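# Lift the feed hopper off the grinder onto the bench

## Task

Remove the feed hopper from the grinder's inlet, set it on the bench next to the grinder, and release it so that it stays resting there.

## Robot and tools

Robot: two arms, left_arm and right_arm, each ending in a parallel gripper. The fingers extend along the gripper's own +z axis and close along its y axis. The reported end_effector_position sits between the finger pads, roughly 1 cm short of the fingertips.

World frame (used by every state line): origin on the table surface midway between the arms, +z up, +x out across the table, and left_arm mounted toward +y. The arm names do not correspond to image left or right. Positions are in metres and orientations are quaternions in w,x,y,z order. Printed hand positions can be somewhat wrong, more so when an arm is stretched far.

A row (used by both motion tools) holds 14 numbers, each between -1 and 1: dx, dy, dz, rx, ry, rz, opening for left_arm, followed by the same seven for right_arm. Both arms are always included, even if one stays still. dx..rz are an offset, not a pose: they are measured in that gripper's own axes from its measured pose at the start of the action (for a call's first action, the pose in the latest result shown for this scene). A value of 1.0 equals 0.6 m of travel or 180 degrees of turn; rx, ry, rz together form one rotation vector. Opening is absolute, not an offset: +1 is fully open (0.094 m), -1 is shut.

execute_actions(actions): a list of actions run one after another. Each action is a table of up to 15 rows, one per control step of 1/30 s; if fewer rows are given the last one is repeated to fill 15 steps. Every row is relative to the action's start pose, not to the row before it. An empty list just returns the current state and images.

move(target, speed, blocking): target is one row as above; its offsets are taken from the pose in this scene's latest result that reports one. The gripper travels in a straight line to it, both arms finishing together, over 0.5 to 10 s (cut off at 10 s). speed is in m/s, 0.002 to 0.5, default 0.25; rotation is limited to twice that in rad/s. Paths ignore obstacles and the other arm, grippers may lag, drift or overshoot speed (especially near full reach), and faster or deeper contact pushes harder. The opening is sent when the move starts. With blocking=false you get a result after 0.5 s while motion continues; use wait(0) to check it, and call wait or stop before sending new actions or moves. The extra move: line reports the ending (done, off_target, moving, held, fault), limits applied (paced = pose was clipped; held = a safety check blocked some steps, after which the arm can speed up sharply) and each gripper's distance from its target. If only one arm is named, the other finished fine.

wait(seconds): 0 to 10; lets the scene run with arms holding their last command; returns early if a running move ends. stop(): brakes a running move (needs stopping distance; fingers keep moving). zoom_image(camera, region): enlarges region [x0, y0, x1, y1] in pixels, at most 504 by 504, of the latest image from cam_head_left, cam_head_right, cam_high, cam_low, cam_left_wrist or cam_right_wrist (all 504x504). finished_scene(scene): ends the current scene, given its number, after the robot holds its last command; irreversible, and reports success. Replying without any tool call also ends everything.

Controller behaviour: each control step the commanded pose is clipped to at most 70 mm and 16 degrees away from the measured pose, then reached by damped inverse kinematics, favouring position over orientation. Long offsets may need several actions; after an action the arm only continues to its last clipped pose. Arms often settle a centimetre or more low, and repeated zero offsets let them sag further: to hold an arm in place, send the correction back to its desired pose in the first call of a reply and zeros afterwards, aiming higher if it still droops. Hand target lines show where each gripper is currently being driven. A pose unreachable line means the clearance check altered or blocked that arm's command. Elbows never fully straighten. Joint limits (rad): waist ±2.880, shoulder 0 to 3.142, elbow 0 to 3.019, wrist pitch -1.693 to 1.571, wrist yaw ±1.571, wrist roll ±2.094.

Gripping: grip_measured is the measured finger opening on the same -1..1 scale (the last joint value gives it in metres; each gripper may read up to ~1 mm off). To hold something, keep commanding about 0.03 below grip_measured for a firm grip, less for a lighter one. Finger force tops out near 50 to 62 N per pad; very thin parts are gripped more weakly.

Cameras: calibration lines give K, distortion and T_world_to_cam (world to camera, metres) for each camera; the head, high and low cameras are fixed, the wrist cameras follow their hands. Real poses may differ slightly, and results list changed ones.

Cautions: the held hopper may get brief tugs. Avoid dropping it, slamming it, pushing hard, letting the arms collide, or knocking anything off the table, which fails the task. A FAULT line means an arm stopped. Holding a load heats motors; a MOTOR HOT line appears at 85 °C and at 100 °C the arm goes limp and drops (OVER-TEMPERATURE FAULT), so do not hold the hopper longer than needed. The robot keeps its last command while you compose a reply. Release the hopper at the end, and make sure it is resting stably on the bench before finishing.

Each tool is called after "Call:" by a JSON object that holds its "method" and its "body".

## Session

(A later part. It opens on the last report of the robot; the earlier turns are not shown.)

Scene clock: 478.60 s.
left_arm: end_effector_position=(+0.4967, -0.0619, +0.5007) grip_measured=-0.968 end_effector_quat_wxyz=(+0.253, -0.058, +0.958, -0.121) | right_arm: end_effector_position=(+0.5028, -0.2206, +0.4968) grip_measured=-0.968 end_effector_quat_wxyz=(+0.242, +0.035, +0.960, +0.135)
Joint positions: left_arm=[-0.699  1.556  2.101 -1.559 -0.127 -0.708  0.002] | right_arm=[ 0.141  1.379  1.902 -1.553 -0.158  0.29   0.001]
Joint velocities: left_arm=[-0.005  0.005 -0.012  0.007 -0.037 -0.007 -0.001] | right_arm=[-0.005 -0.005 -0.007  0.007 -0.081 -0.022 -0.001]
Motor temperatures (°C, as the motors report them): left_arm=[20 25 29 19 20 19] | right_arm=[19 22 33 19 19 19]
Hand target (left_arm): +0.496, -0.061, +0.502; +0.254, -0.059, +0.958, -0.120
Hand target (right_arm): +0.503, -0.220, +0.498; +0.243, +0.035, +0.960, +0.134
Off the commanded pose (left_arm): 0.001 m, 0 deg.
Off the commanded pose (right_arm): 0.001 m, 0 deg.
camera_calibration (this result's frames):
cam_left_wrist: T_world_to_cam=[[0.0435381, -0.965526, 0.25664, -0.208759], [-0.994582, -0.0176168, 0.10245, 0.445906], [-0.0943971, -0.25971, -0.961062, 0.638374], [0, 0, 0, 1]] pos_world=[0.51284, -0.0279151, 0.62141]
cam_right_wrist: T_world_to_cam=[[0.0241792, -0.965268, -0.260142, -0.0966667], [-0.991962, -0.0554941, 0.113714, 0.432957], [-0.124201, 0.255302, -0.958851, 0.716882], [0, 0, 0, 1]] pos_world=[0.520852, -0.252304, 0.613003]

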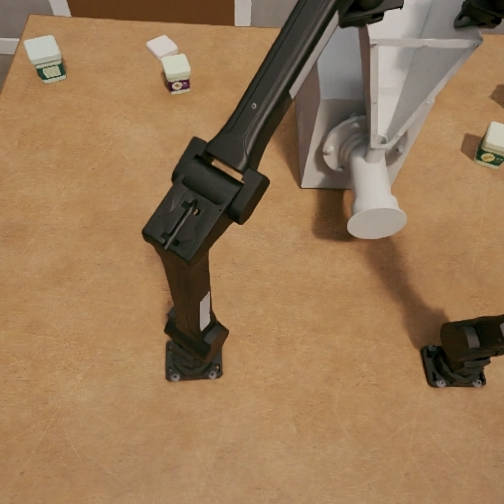

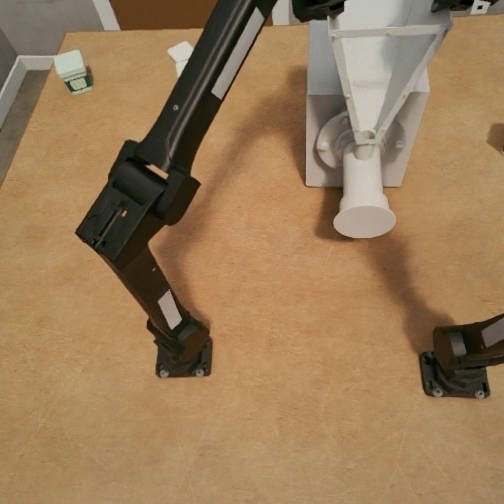

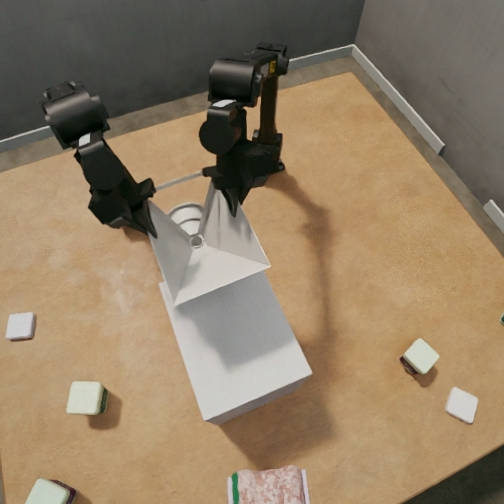

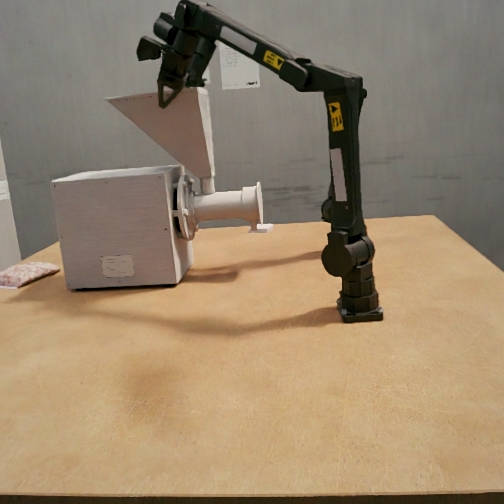

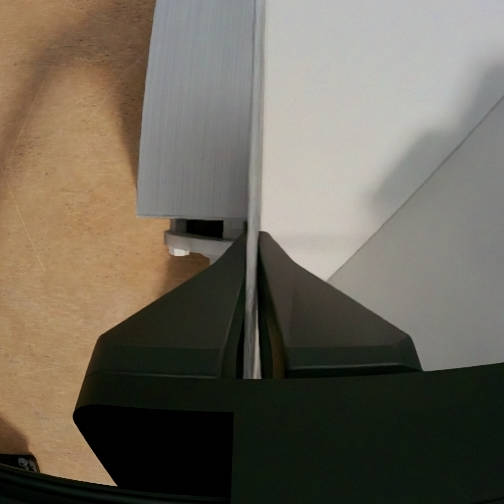

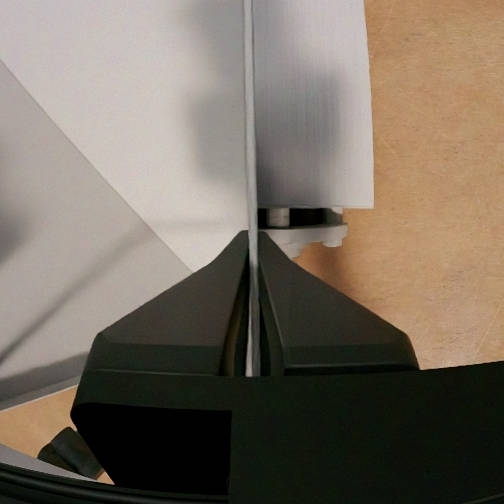

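Call:
{"method": "move", "body": {"target": [-0.0549, -0.0305, -0.0983, 0, 0, 0, -1, -0.0531, 0.0322, -0.0987, 0, 0, 0, -1], "speed": 0.03}}

Scene clock: 515.23 s.
left_arm: end_effector_position=(+0.4960, -0.0624, +0.5036) grip_measured=-0.939 end_effector_quat_wxyz=(+0.219, -0.045, +0.970, -0.098) | right_arm: end_effector_position=(+0.5008, -0.2226, +0.4983) grip_measured=-0.960 end_effector_quat_wxyz=(+0.191, +0.029, +0.973, +0.126)
Joint positions: left_arm=[-0.696  1.637  2.243 -1.705 -0.112 -0.685  0.003] | right_arm=[ 0.134  1.456  2.022 -1.705 -0.17   0.261  0.002]
Joint velocities: left_arm=[-0.005 -0.015 -0.022  0.022 -0.037 -0.022  0.   ] | right_arm=[-0.015 -0.015  0.002  0.007  0.022 -0.037  0.   ]
Motor temperatures (°C, as the motors report them): left_arm=[20 25 28 19 20 19] | right_arm=[19 22 32 19 19 19]
Hand target (left_arm): +0.490, -0.058, +0.566; +0.276, -0.056, +0.949, -0.139
Hand target (right_arm): +0.495, -0.222, +0.562; +0.261, +0.036, +0.954, +0.142
Off the commanded pose (left_arm): 0.067 m, 5 deg.
Off the commanded pose (right_arm): 0.069 m, 6 deg.
joint sent to its limit (left arm) — the command would take joint 4 (wrist pitch) past its lower limit, so that joint was sent only as far as its limit.
joint sent to its limit (right arm) — the command would take joint 4 (wrist pitch) past its lower limit, so that joint was sent only as far as its limit.
move: off_target (left_arm, right_arm)
camera_calibration (this result's frames):
cam_left_wrist: T_world_to_cam=[[0.0372994, -0.977922, 0.205614, -0.181988], [-0.984866, -0.00112388, 0.173314, 0.405503], [-0.169257, -0.208967, -0.963164, 0.682249], [0, 0, 0, 1]] pos_world=[0.521629, -0.034947, 0.624258]
cam_right_wrist: T_world_to_cam=[[0.0205766, -0.969904, -0.242617, -0.106143], [-0.973759, -0.0744545, 0.215059, 0.366935], [-0.226651, 0.231826, -0.945984, 0.758219], [0, 0, 0, 1]] pos_world=[0.531341, -0.251403, 0.612599]

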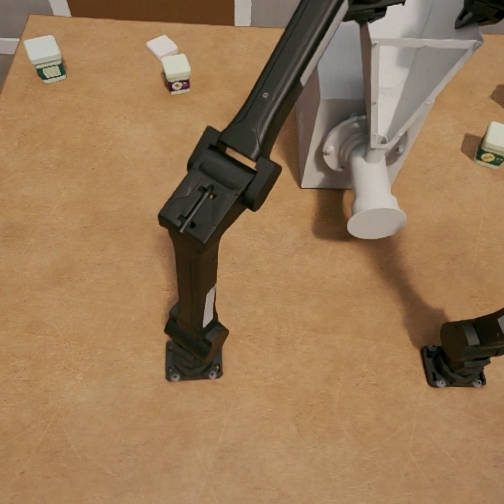

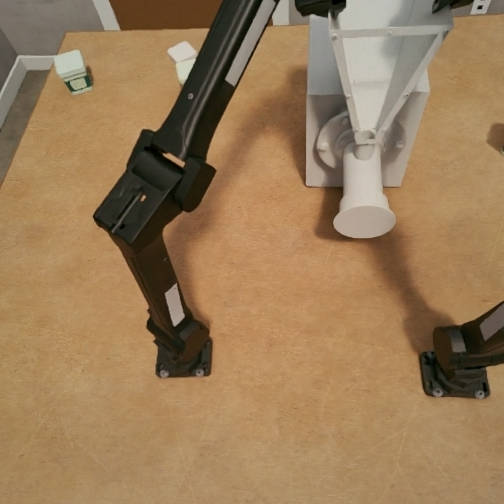

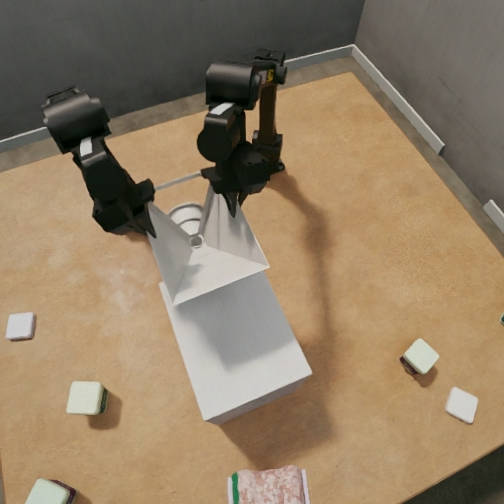

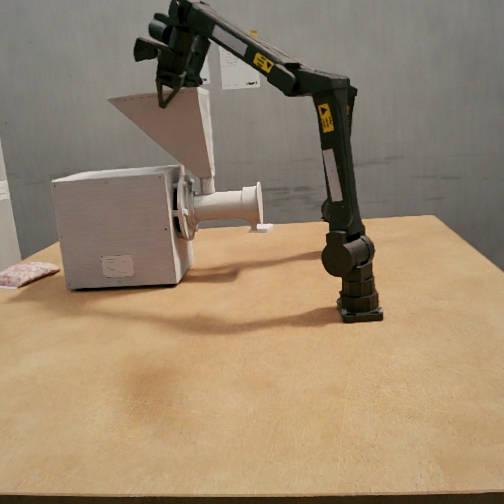

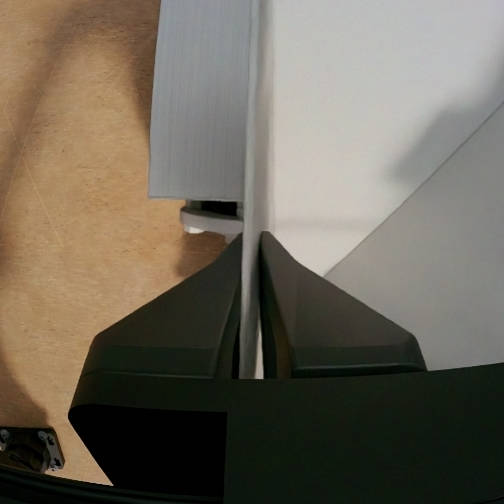

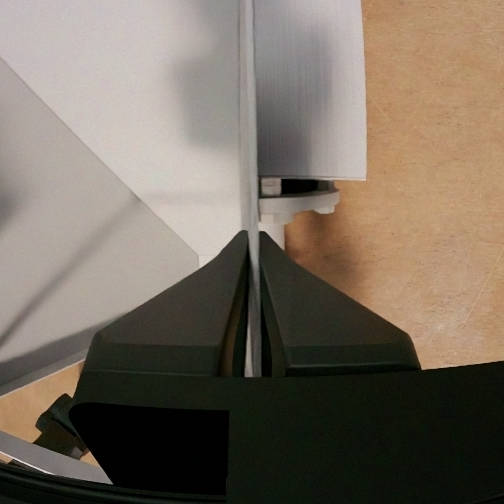

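Call:
{"method": "execute_actions", "body": {"actions": [[[0, 0, 0, 0, 0, 0, -1, 0, 0, 0, 0, 0, 0, -1]]]}}

Call:
{"method": "zoom_image", "body": {"camera": "cam_head_right", "region": [310, 90, 430, 190]}}

Call:
{"method": "zoom_image", "body": {"camera": "cam_low", "region": [165, 140, 265, 240]}}

Call:
{"method": "zoom_image", "body": {"camera": "cam_high", "region": [140, 180, 260, 300]}}

Scene clock: 520.60 s.
left_arm: end_effector_position=(+0.4964, -0.0628, +0.5012) grip_measured=-0.939 end_effector_quat_wxyz=(+0.216, -0.045, +0.970, -0.100) | right_arm: end_effector_position=(+0.5009, -0.2226, +0.4965) grip_measured=-0.960 end_effector_quat_wxyz=(+0.189, +0.027, +0.973, +0.129)
Joint positions: left_arm=[-0.694  1.636  2.237 -1.702 -0.106 -0.684  0.003] | right_arm=[ 0.131  1.456  2.017 -1.704 -0.179  0.257  0.002]
Joint velocities: left_arm=[-0.005  0.005 -0.002 -0.007  0.022  0.007  0.   ] | right_arm=[-0.005 -0.005 -0.012 -0.002 -0.022  0.022  0.001]
Motor temperatures (°C, as the motors report them): left_arm=[20 25 30 19 20 19] | right_arm=[19 22 35 19 19 19]
Hand target (left_arm): +0.496, -0.062, +0.504; +0.219, -0.045, +0.970, -0.098
Hand target (right_arm): +0.501, -0.223, +0.498; +0.191, +0.029, +0.973, +0.126
Off the commanded pose (left_arm): 0.002 m, 0 deg.
Off the commanded pose (right_arm): 0.002 m, 0 deg.
camera_calibration (this result's frames):
cam_left_wrist: T_world_to_cam=[[0.0365274, -0.977537, 0.207574, -0.182405], [-0.983817, 0.00128375, 0.179171, 0.402927], [-0.175413, -0.21076, -0.961671, 0.682145], [0, 0, 0, 1]] pos_world=[0.522726, -0.0350564, 0.621669]
cam_right_wrist: T_world_to_cam=[[0.0237161, -0.968432, -0.248146, -0.10502], [-0.972459, -0.0799166, 0.218947, 0.363581], [-0.231866, 0.236119, -0.943655, 0.758938], [0, 0, 0, 1]] pos_world=[0.53203, -0.251849, 0.610511]

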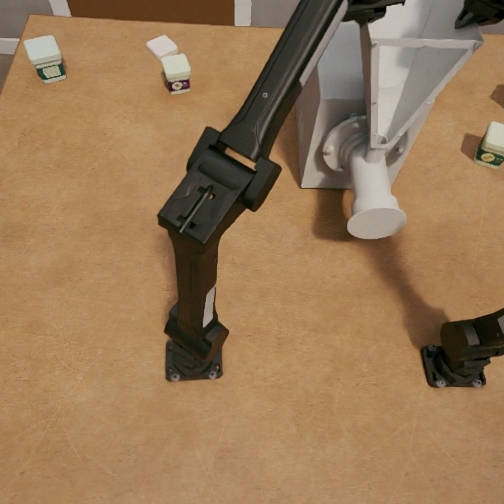

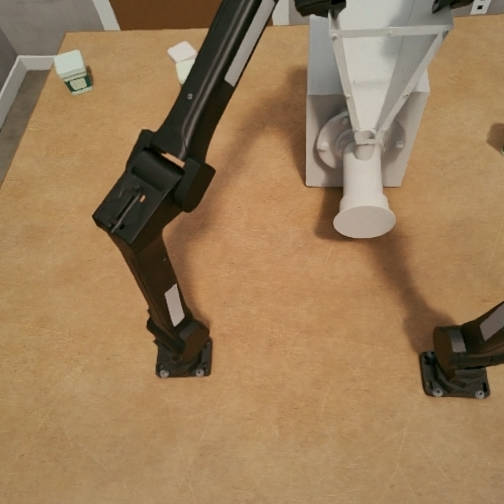

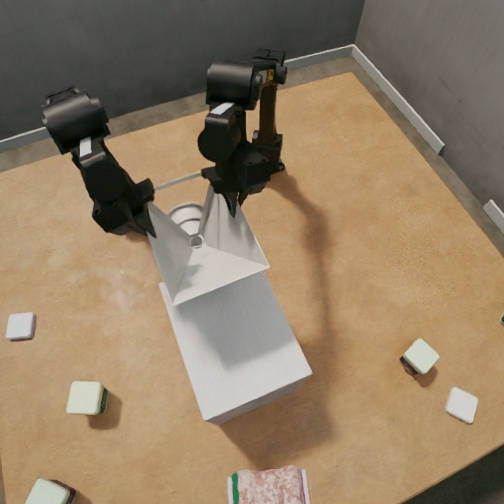

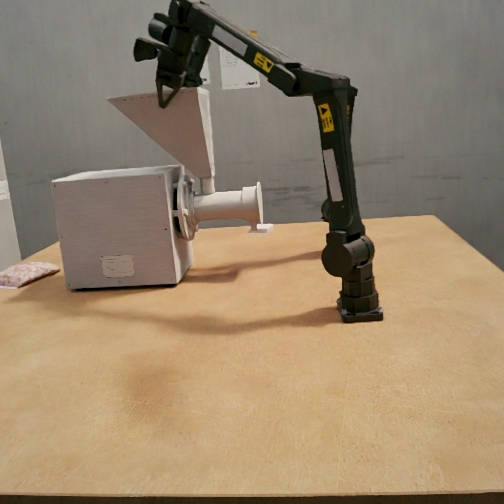

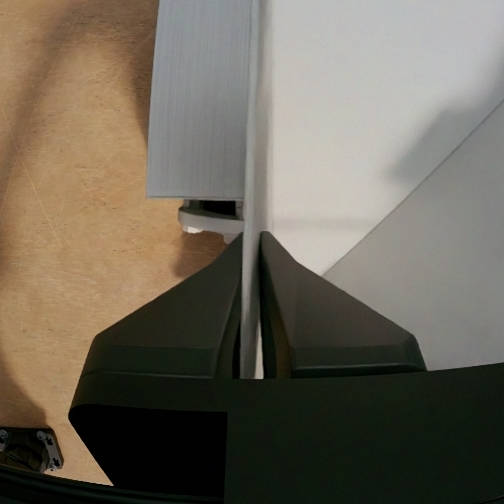

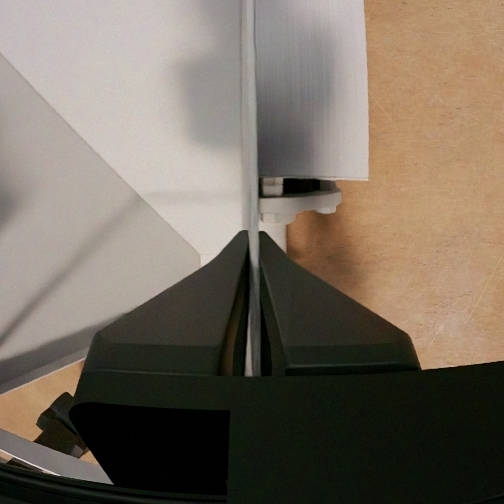

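Region (310, 90, 430, 190) of cam_head_right's 504x504 image, scaled by 4.200, with more detail than that image has.

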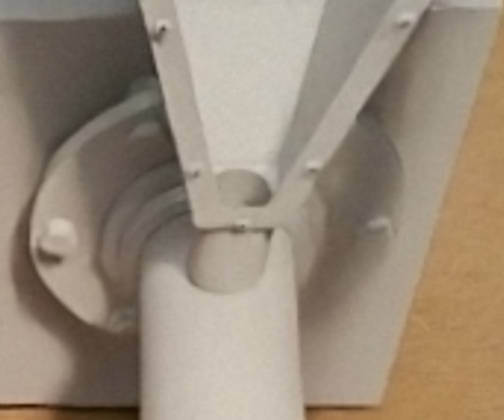

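Region (165, 140, 265, 240) of cam_low's 504x504 image, scaled by 5.040, with more detail than that image has.

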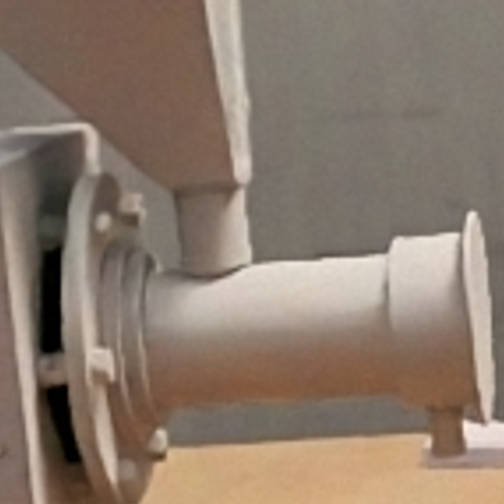

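Region (140, 180, 260, 300) of cam_high's 504x504 image, scaled by 4.200, with more detail than that image has.

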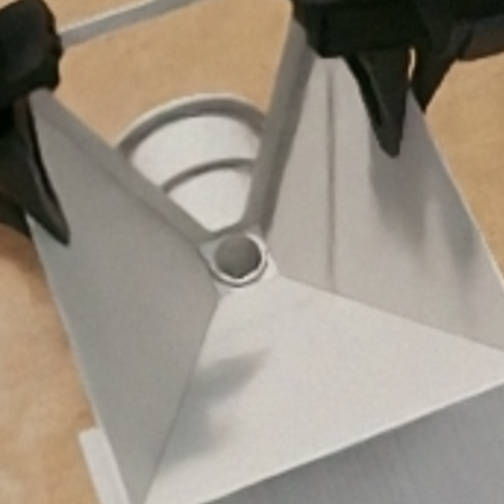

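Call:
{"method": "move", "body": {"target": [-0.013, 0.0014, -0.0883, -0.0228, -0.0119, -0.0492, -1, -0.0462, 0.0448, -0.0613, -0.02, 0.0145, -0.0497, -1], "speed": 0.03}}

Scene clock: 615.47 s.
left_arm: end_effector_position=(+0.4930, -0.0571, +0.5031) grip_measured=-0.931 end_effector_quat_wxyz=(+0.224, -0.072, +0.968, -0.090) | right_arm: end_effector_position=(+0.5049, -0.2174, +0.4983) grip_measured=-0.969 end_effector_quat_wxyz=(+0.188, -0.006, +0.971, +0.150)
Joint positions: left_arm=[-0.702  1.622  2.223 -1.705 -0.146 -0.738  0.003] | right_arm=[ 0.119  1.47   2.032 -1.705 -0.238  0.19   0.001]
Joint velocities: left_arm=[ 0.005 -0.015 -0.017 -0.012 -0.066 -0.007 -0.   ] | right_arm=[-0.015  0.015 -0.012  0.017  0.081  0.037  0.001]
Motor temperatures (°C, as the motors report them): left_arm=[20 25 27 19 20 19] | right_arm=[19 22 32 19 19 19]
Hand target (left_arm): +0.479, -0.049, +0.548; +0.266, -0.121, +0.949, -0.119
Hand target (right_arm): +0.508, -0.209, +0.543; +0.242, -0.048, +0.956, +0.157
Off the commanded pose (left_arm): 0.050 m, 7 deg.
Off the commanded pose (right_arm): 0.050 m, 6 deg.
joint sent to its limit (left arm) — the command would take joint 4 (wrist pitch) past its lower limit, so that joint was sent only as far as its limit.
joint sent to its limit (right arm) — the command would take joint 4 (wrist pitch) past its lower limit, so that joint was sent only as far as its limit.
move: off_target (left_arm, right_arm)
camera_calibration (this result's frames):
cam_left_wrist: T_world_to_cam=[[0.0913232, -0.975295, 0.201146, -0.200754], [-0.984052, -0.0574204, 0.16836, 0.401428], [-0.15265, -0.213313, -0.964985, 0.674904], [0, 0, 0, 1]] pos_world=[0.516384, -0.028778, 0.624068]
cam_right_wrist: T_world_to_cam=[[0.0960419, -0.956635, -0.275, -0.12019], [-0.965907, -0.156301, 0.206384, 0.353874], [-0.240417, 0.245803, -0.939032, 0.764433], [0, 0, 0, 1]] pos_world=[0.537135, -0.247567, 0.61174]

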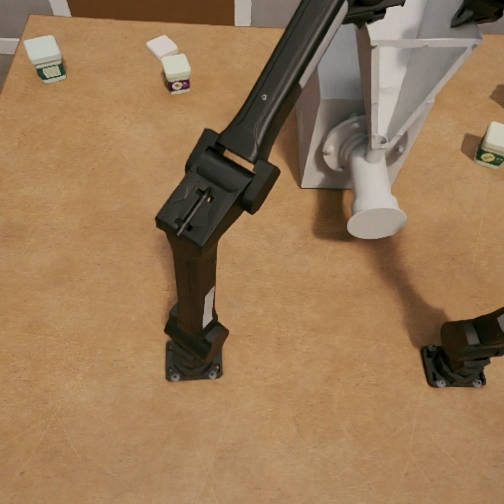

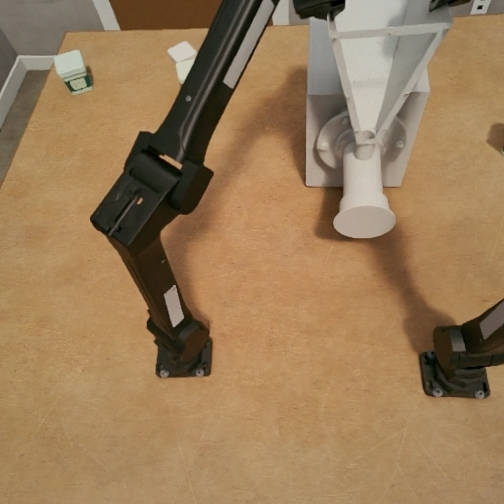

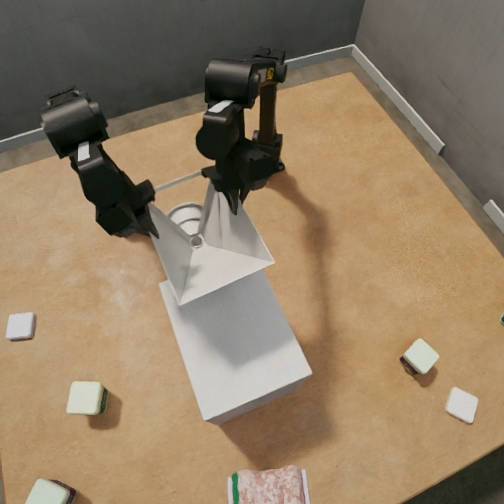

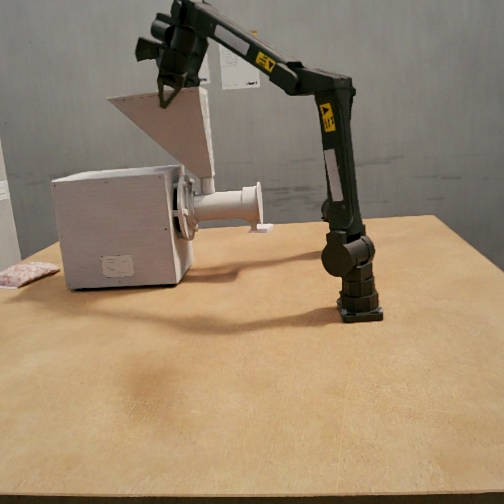

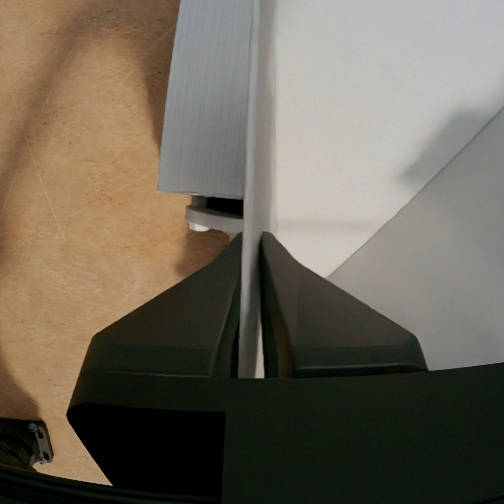

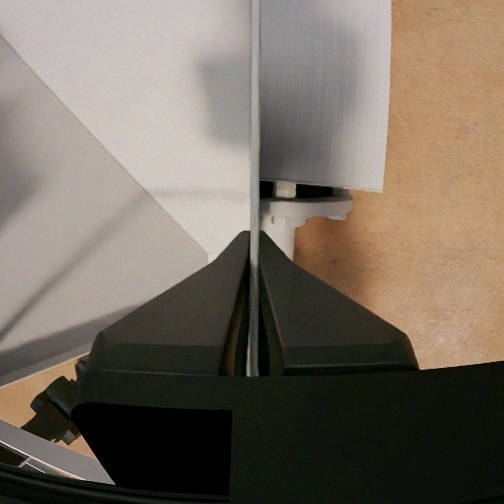

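Call:
{"method": "move", "body": {"target": [0.0056, 0.014, -0.0815, -0.035, -0.0172, -0.0737, -1, -0.0468, 0.0543, -0.0384, -0.0306, 0.0241, -0.0738, -1], "speed": 0.03}}

Scene clock: 636.17 s.
left_arm: end_effector_position=(+0.4766, -0.0467, +0.5038) grip_measured=-0.946 end_effector_quat_wxyz=(+0.237, -0.161, +0.955, -0.080) | right_arm: end_effector_position=(+0.5177, -0.2044, +0.4976) grip_measured=-0.971 end_effector_quat_wxyz=(+0.191, -0.086, +0.962, +0.177)
Joint positions: left_arm=[-0.733  1.572  2.159 -1.705 -0.234 -0.936  0.003] | right_arm=[ 0.111  1.512  2.067 -1.705 -0.328  0.034  0.001]
Joint velocities: left_arm=[-0.015 -0.005 -0.017  0.012 -0.037 -0.022 -0.001] | right_arm=[-0.005 -0.015 -0.002 -0.012 -0.051 -0.037 -0.   ]
Motor temperatures (°C, as the motors report them): left_arm=[20 25 29 19 23 19] | right_arm=[19 22 38 19 19 19]
Hand target (left_arm): +0.466, -0.040, +0.541; +0.274, -0.188, +0.938, -0.103
Hand target (right_arm): +0.517, -0.195, +0.536; +0.236, -0.120, +0.947, +0.182
Off the commanded pose (left_arm): 0.041 m, 5 deg.
Off the commanded pose (right_arm): 0.042 m, 6 deg.
joint sent to its limit (left arm) — the command would take joint 4 (wrist pitch) past its lower limit, so that joint was sent only as far as its limit.
joint sent to its limit (right arm) — the command would take joint 4 (wrist pitch) past its lower limit, so that joint was sent only as far as its limit.
move: off_target (left_arm, right_arm)
camera_calibration (this result's frames):
cam_left_wrist: T_world_to_cam=[[0.262663, -0.938659, 0.223446, -0.280469], [-0.960077, -0.231153, 0.157547, 0.371753], [-0.0962323, -0.255907, -0.9619, 0.644811], [0, 0, 0, 1]] pos_world=[0.492632, -0.0123208, 0.624345]
cam_right_wrist: T_world_to_cam=[[0.26149, -0.919765, -0.292669, -0.178507], [-0.932622, -0.318888, 0.168896, 0.336606], [-0.248674, 0.228785, -0.94118, 0.76551], [0, 0, 0, 1]] pos_world=[0.550967, -0.231982, 0.611388]

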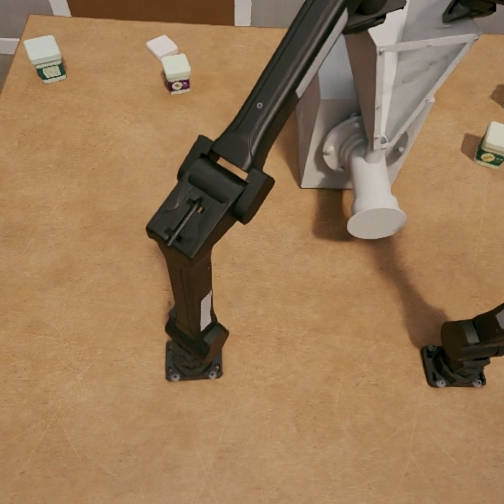

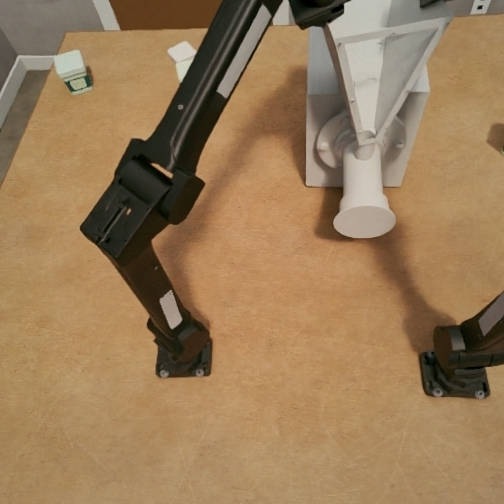

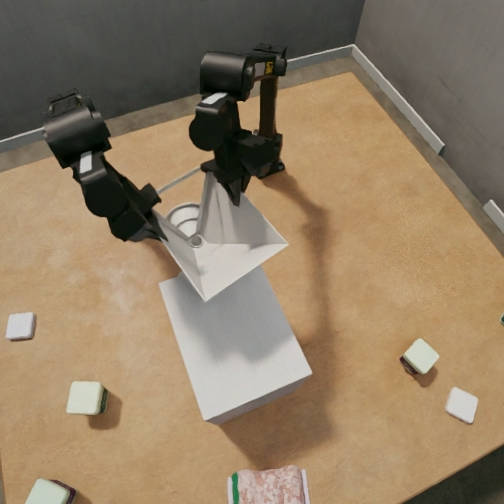

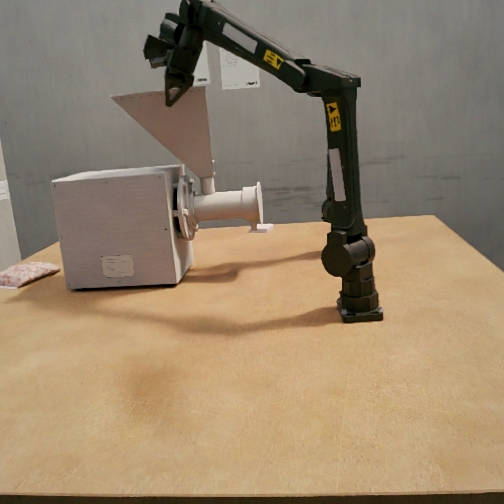

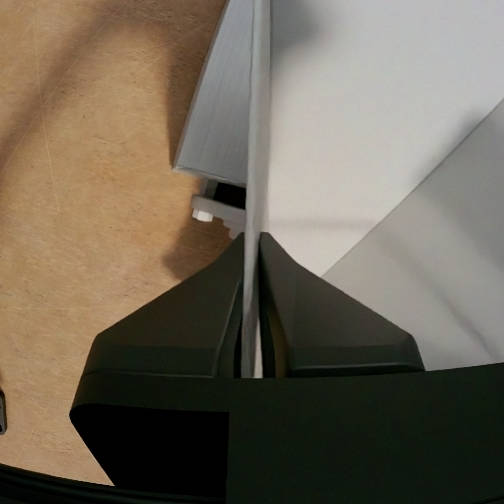

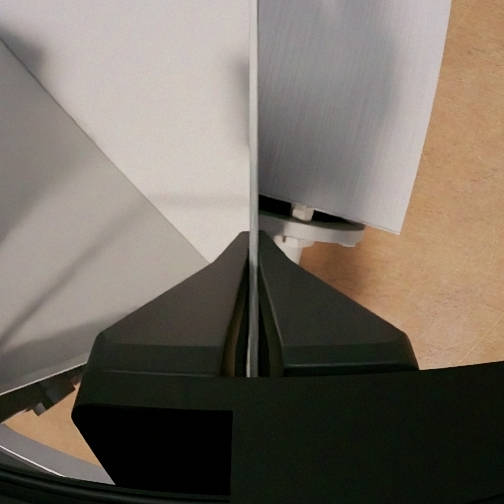

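Call:
{"method": "execute_actions", "body": {"actions": [[[-0.01, -0.005, -0.02, 0, 0, 0, -1, -0.01, 0.005, -0.02, 0, 0, 0, -1]]]}}

Call:
{"method": "zoom_image", "body": {"camera": "cam_head_right", "region": [320, 100, 420, 180]}}

Call:
{"method": "zoom_image", "body": {"camera": "cam_head_left", "region": [330, 100, 430, 180]}}

Call:
{"method": "zoom_image", "body": {"camera": "cam_low", "region": [175, 150, 245, 210]}}

Call:
{"method": "zoom_image", "body": {"camera": "cam_high", "region": [160, 200, 240, 280]}}

Scene clock: 655.47 s.
left_arm: end_effector_position=(+0.4762, -0.0473, +0.5027) grip_measured=-0.952 end_effector_quat_wxyz=(+0.233, -0.159, +0.956, -0.083) | right_arm: end_effector_position=(+0.5178, -0.2048, +0.4976) grip_measured=-0.971 end_effector_quat_wxyz=(+0.191, -0.083, +0.962, +0.178)
Joint positions: left_arm=[-0.731  1.572  2.158 -1.705 -0.222 -0.933  0.002] | right_arm=[ 0.11   1.512  2.067 -1.705 -0.328  0.04   0.001]
Joint velocities: left_arm=[-0.005 -0.005 -0.017  0.022  0.081 -0.007  0.   ] | right_arm=[-0.005 -0.005  0.002  0.002 -0.037 -0.037 -0.   ]
Motor temperatures (°C, as the motors report them): left_arm=[20 25 29 19 25 19] | right_arm=[19 22 39 19 20 19]
Hand target (left_arm): +0.476, -0.046, +0.517; +0.247, -0.159, +0.952, -0.089
Hand target (right_arm): +0.518, -0.205, +0.511; +0.205, -0.084, +0.959, +0.179
Off the commanded pose (left_arm): 0.015 m, 1 deg.
Off the commanded pose (right_arm): 0.014 m, 0 deg.
joint sent to its limit (left arm) — the command would take joint 4 (wrist pitch) past its lower limit, so that joint was sent only as far as its limit.
joint sent to its limit (right arm) — the command would take joint 4 (wrist pitch) past its lower limit, so that joint was sent only as far as its limit.
camera_calibration (this result's frames):
cam_left_wrist: T_world_to_cam=[[0.259239, -0.938761, 0.226989, -0.280899], [-0.960135, -0.225048, 0.165814, 0.36757], [-0.104577, -0.260926, -0.959678, 0.646223], [0, 0, 0, 1]] pos_world=[0.493316, -0.0123596, 0.622978]
cam_right_wrist: T_world_to_cam=[[0.255042, -0.920676, -0.295482, -0.174427], [-0.934207, -0.31345, 0.170311, 0.337795], [-0.24942, 0.232605, -0.940045, 0.766275], [0, 0, 0, 1]] pos_world=[0.551181, -0.232949, 0.611262]

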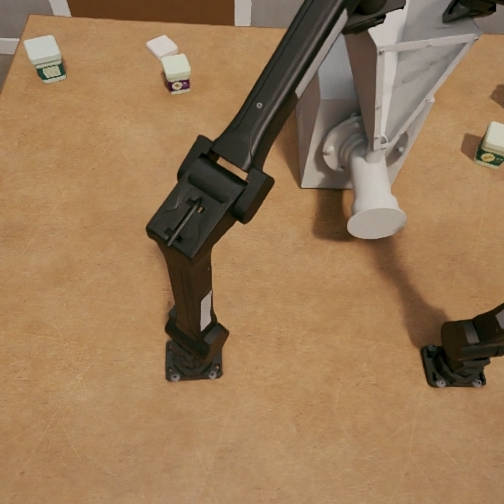

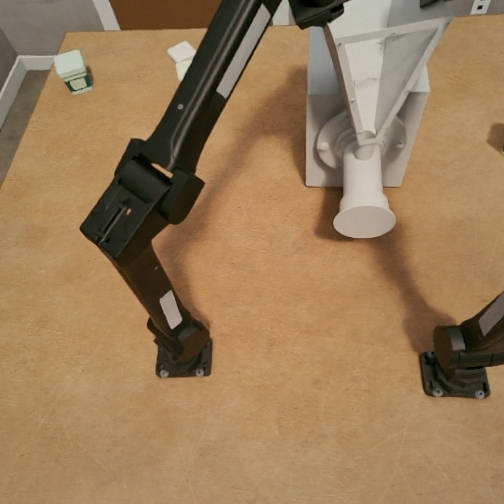

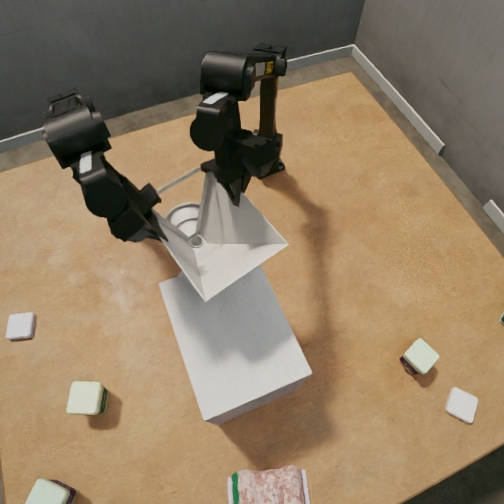

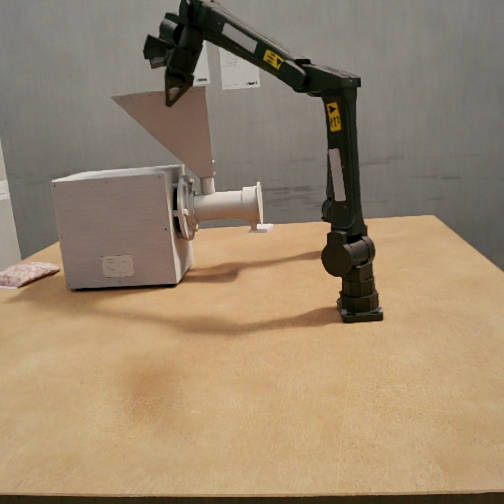

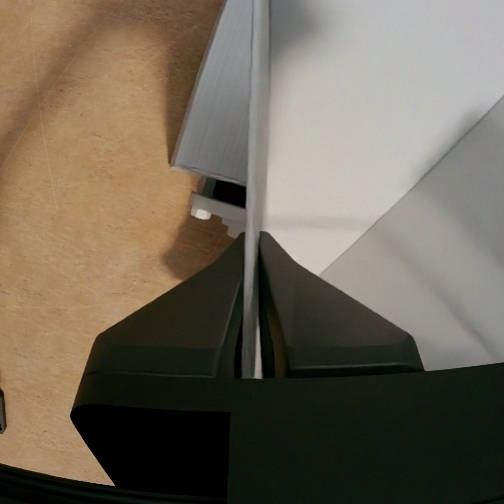

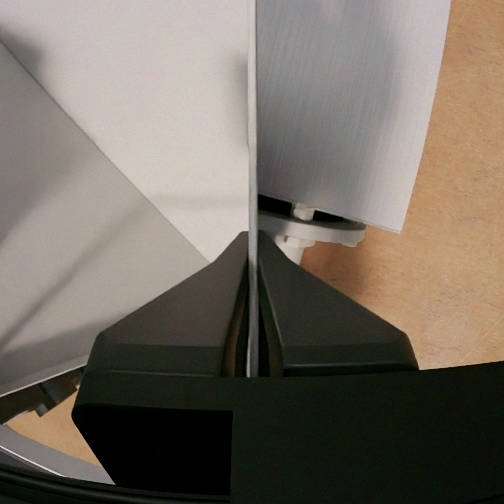

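Region (320, 100, 420, 180) of cam_head_right's 504x504 image, scaled by 5.040, with more detail than that image has; it fills the top 403 rows of this view, and the rest is white.

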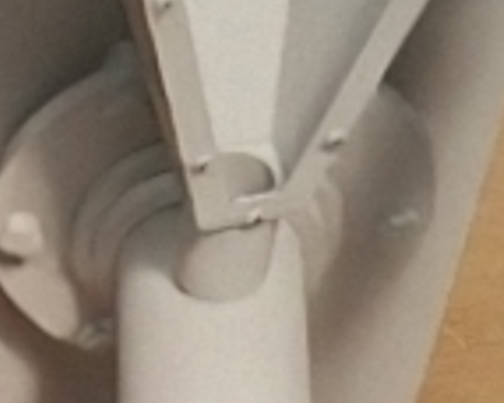

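Region (330, 100, 430, 180) of cam_head_left's 504x504 image, scaled by 5.040, with more detail than that image has; it fills the top 403 rows of this view, and the rest is white.

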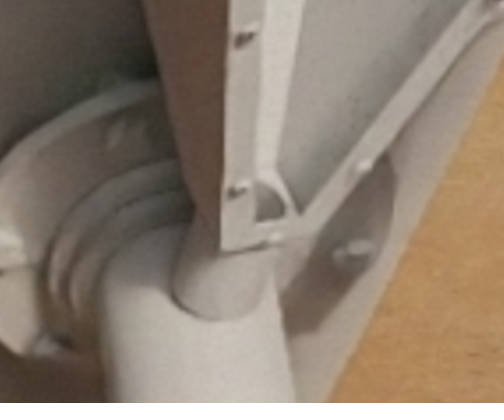

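Region (175, 150, 245, 210) of cam_low's 504x504 image, scaled by 7.200, with more detail than that image has; it fills the top 432 rows of this view, and the rest is white.

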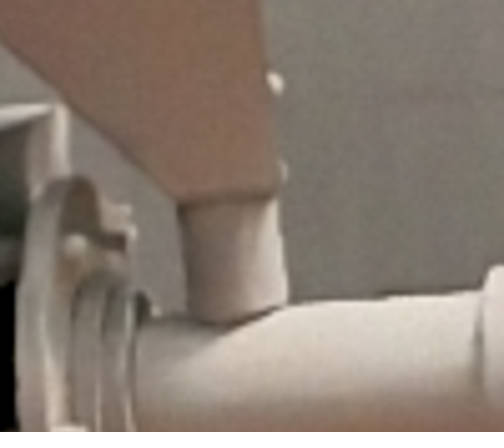

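Region (160, 200, 240, 280) of cam_high's 504x504 image, scaled by 6.300, with more detail than that image has.

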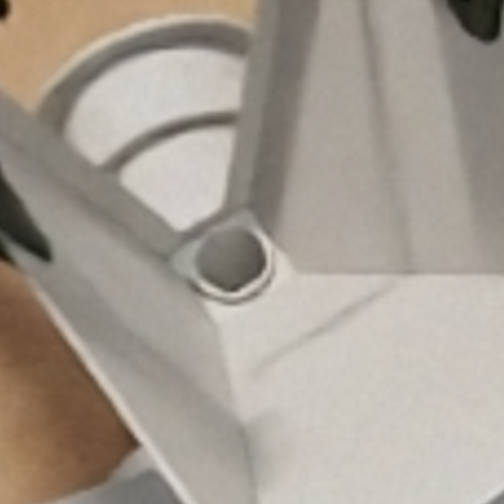

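Call:
{"method": "move", "body": {"target": [0.0378, 0.0283, -0.0825, -0.0582, -0.0323, -0.122, -1, -0.0506, 0.0782, -0.0066, -0.0551, 0.0432, -0.1201, -1], "speed": 0.04}}

Scene clock: 689.93 s.
left_arm: end_effector_position=(+0.4439, -0.0330, +0.5030) grip_measured=-0.973 end_effector_quat_wxyz=(+0.282, -0.316, +0.904, -0.067) | right_arm: end_effector_position=(+0.5344, -0.1729, +0.4973) grip_measured=-0.971 end_effector_quat_wxyz=(+0.206, -0.230, +0.925, +0.221)
Joint positions: left_arm=[-0.818  1.483  2.035 -1.705 -0.427 -1.321  0.001] | right_arm=[ 0.123  1.581  2.123 -1.705 -0.473 -0.234  0.001]
Joint velocities: left_arm=[-0.015 -0.005  0.002  0.002 -0.007 -0.051  0.001] | right_arm=[ 0.005 -0.005 -0.012 -0.007 -0.051  0.066 -0.001]
Motor temperatures (°C, as the motors report them): left_arm=[20 25 28 19 22 19] | right_arm=[19 22 36 19 19 19]
Hand target (left_arm): +0.430, -0.033, +0.531; +0.295, -0.338, +0.888, -0.103
Hand target (right_arm): +0.532, -0.161, +0.526; +0.240, -0.263, +0.908, +0.219
Off the commanded pose (left_arm): 0.033 m, 8 deg.
Off the commanded pose (right_arm): 0.033 m, 10 deg.
joint sent to its limit (left arm) — the command would take joint 4 (wrist pitch) past its lower limit, so that joint was sent only as far as its limit.
joint sent to its limit (right arm) — the command would take joint 4 (wrist pitch) past its lower limit, so that joint was sent only as far as its limit.
move: off_target (left_arm, right_arm)
camera_calibration (this result's frames):
cam_left_wrist: T_world_to_cam=[[0.528003, -0.796882, 0.293583, -0.407241], [-0.846028, -0.523623, 0.100279, 0.312155], [0.0738165, -0.301327, -0.950659, 0.561774], [0, 0, 0, 1]] pos_world=[0.437648, 0.00820624, 0.622312]
cam_right_wrist: T_world_to_cam=[[0.541092, -0.786605, -0.297443, -0.277964], [-0.808818, -0.583625, 0.0720731, 0.298454], [-0.230288, 0.201579, -0.952015, 0.753089], [0, 0, 0, 1]] pos_world=[0.565227, -0.19627, 0.612764]

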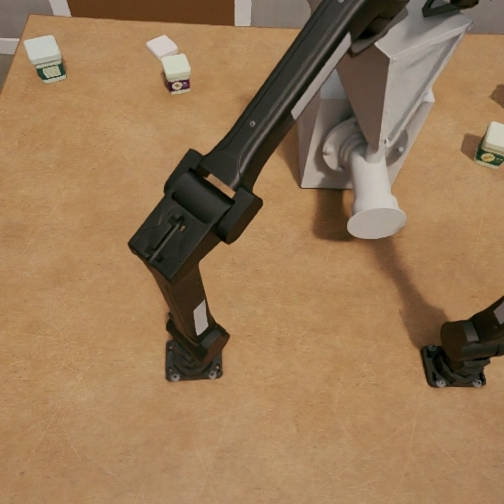

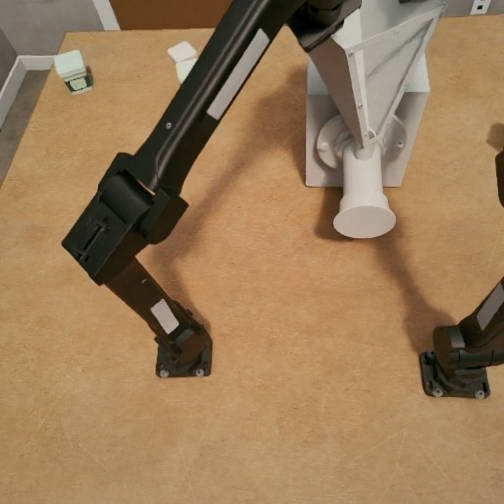

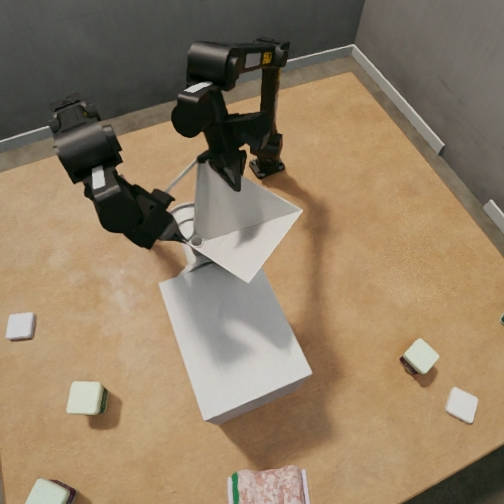

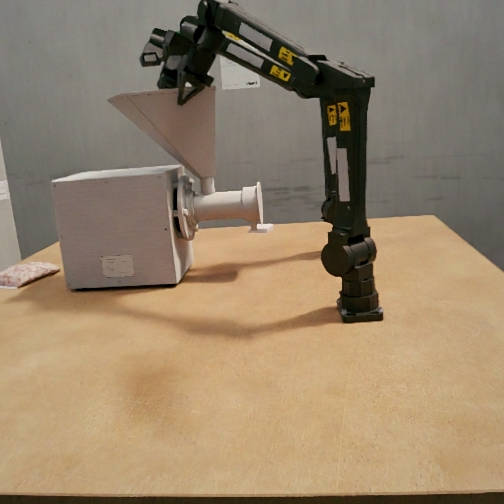

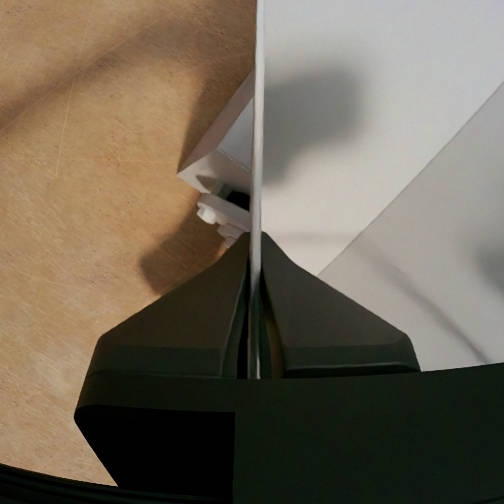

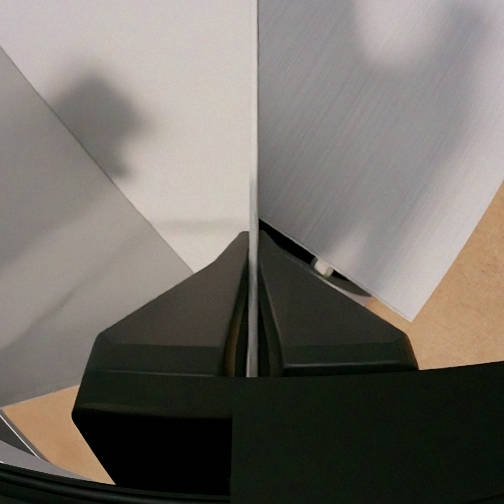

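Call:
{"method": "zoom_image", "body": {"camera": "cam_low", "region": [175, 150, 245, 210]}}

Call:
{"method": "zoom_image", "body": {"camera": "cam_head_right", "region": [320, 100, 420, 180]}}

Region (175, 150, 245, 210) of cam_low's 504x504 image, scaled by 7.200, with more detail than that image has; it fills the top 432 rows of this view, and the rest is white.

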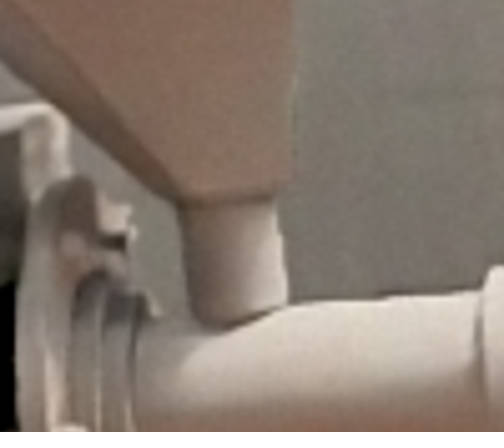

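Region (320, 100, 420, 180) of cam_head_right's 504x504 image, scaled by 5.040, with more detail than that image has; it fills the top 403 rows of this view, and the rest is white.

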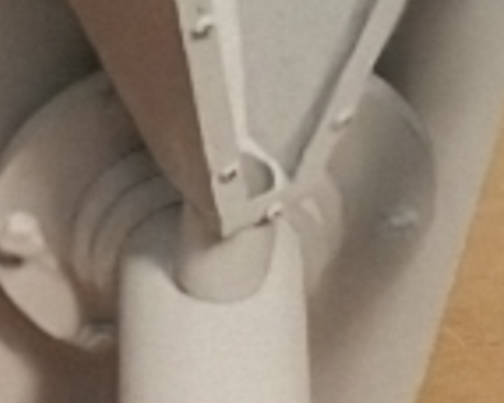

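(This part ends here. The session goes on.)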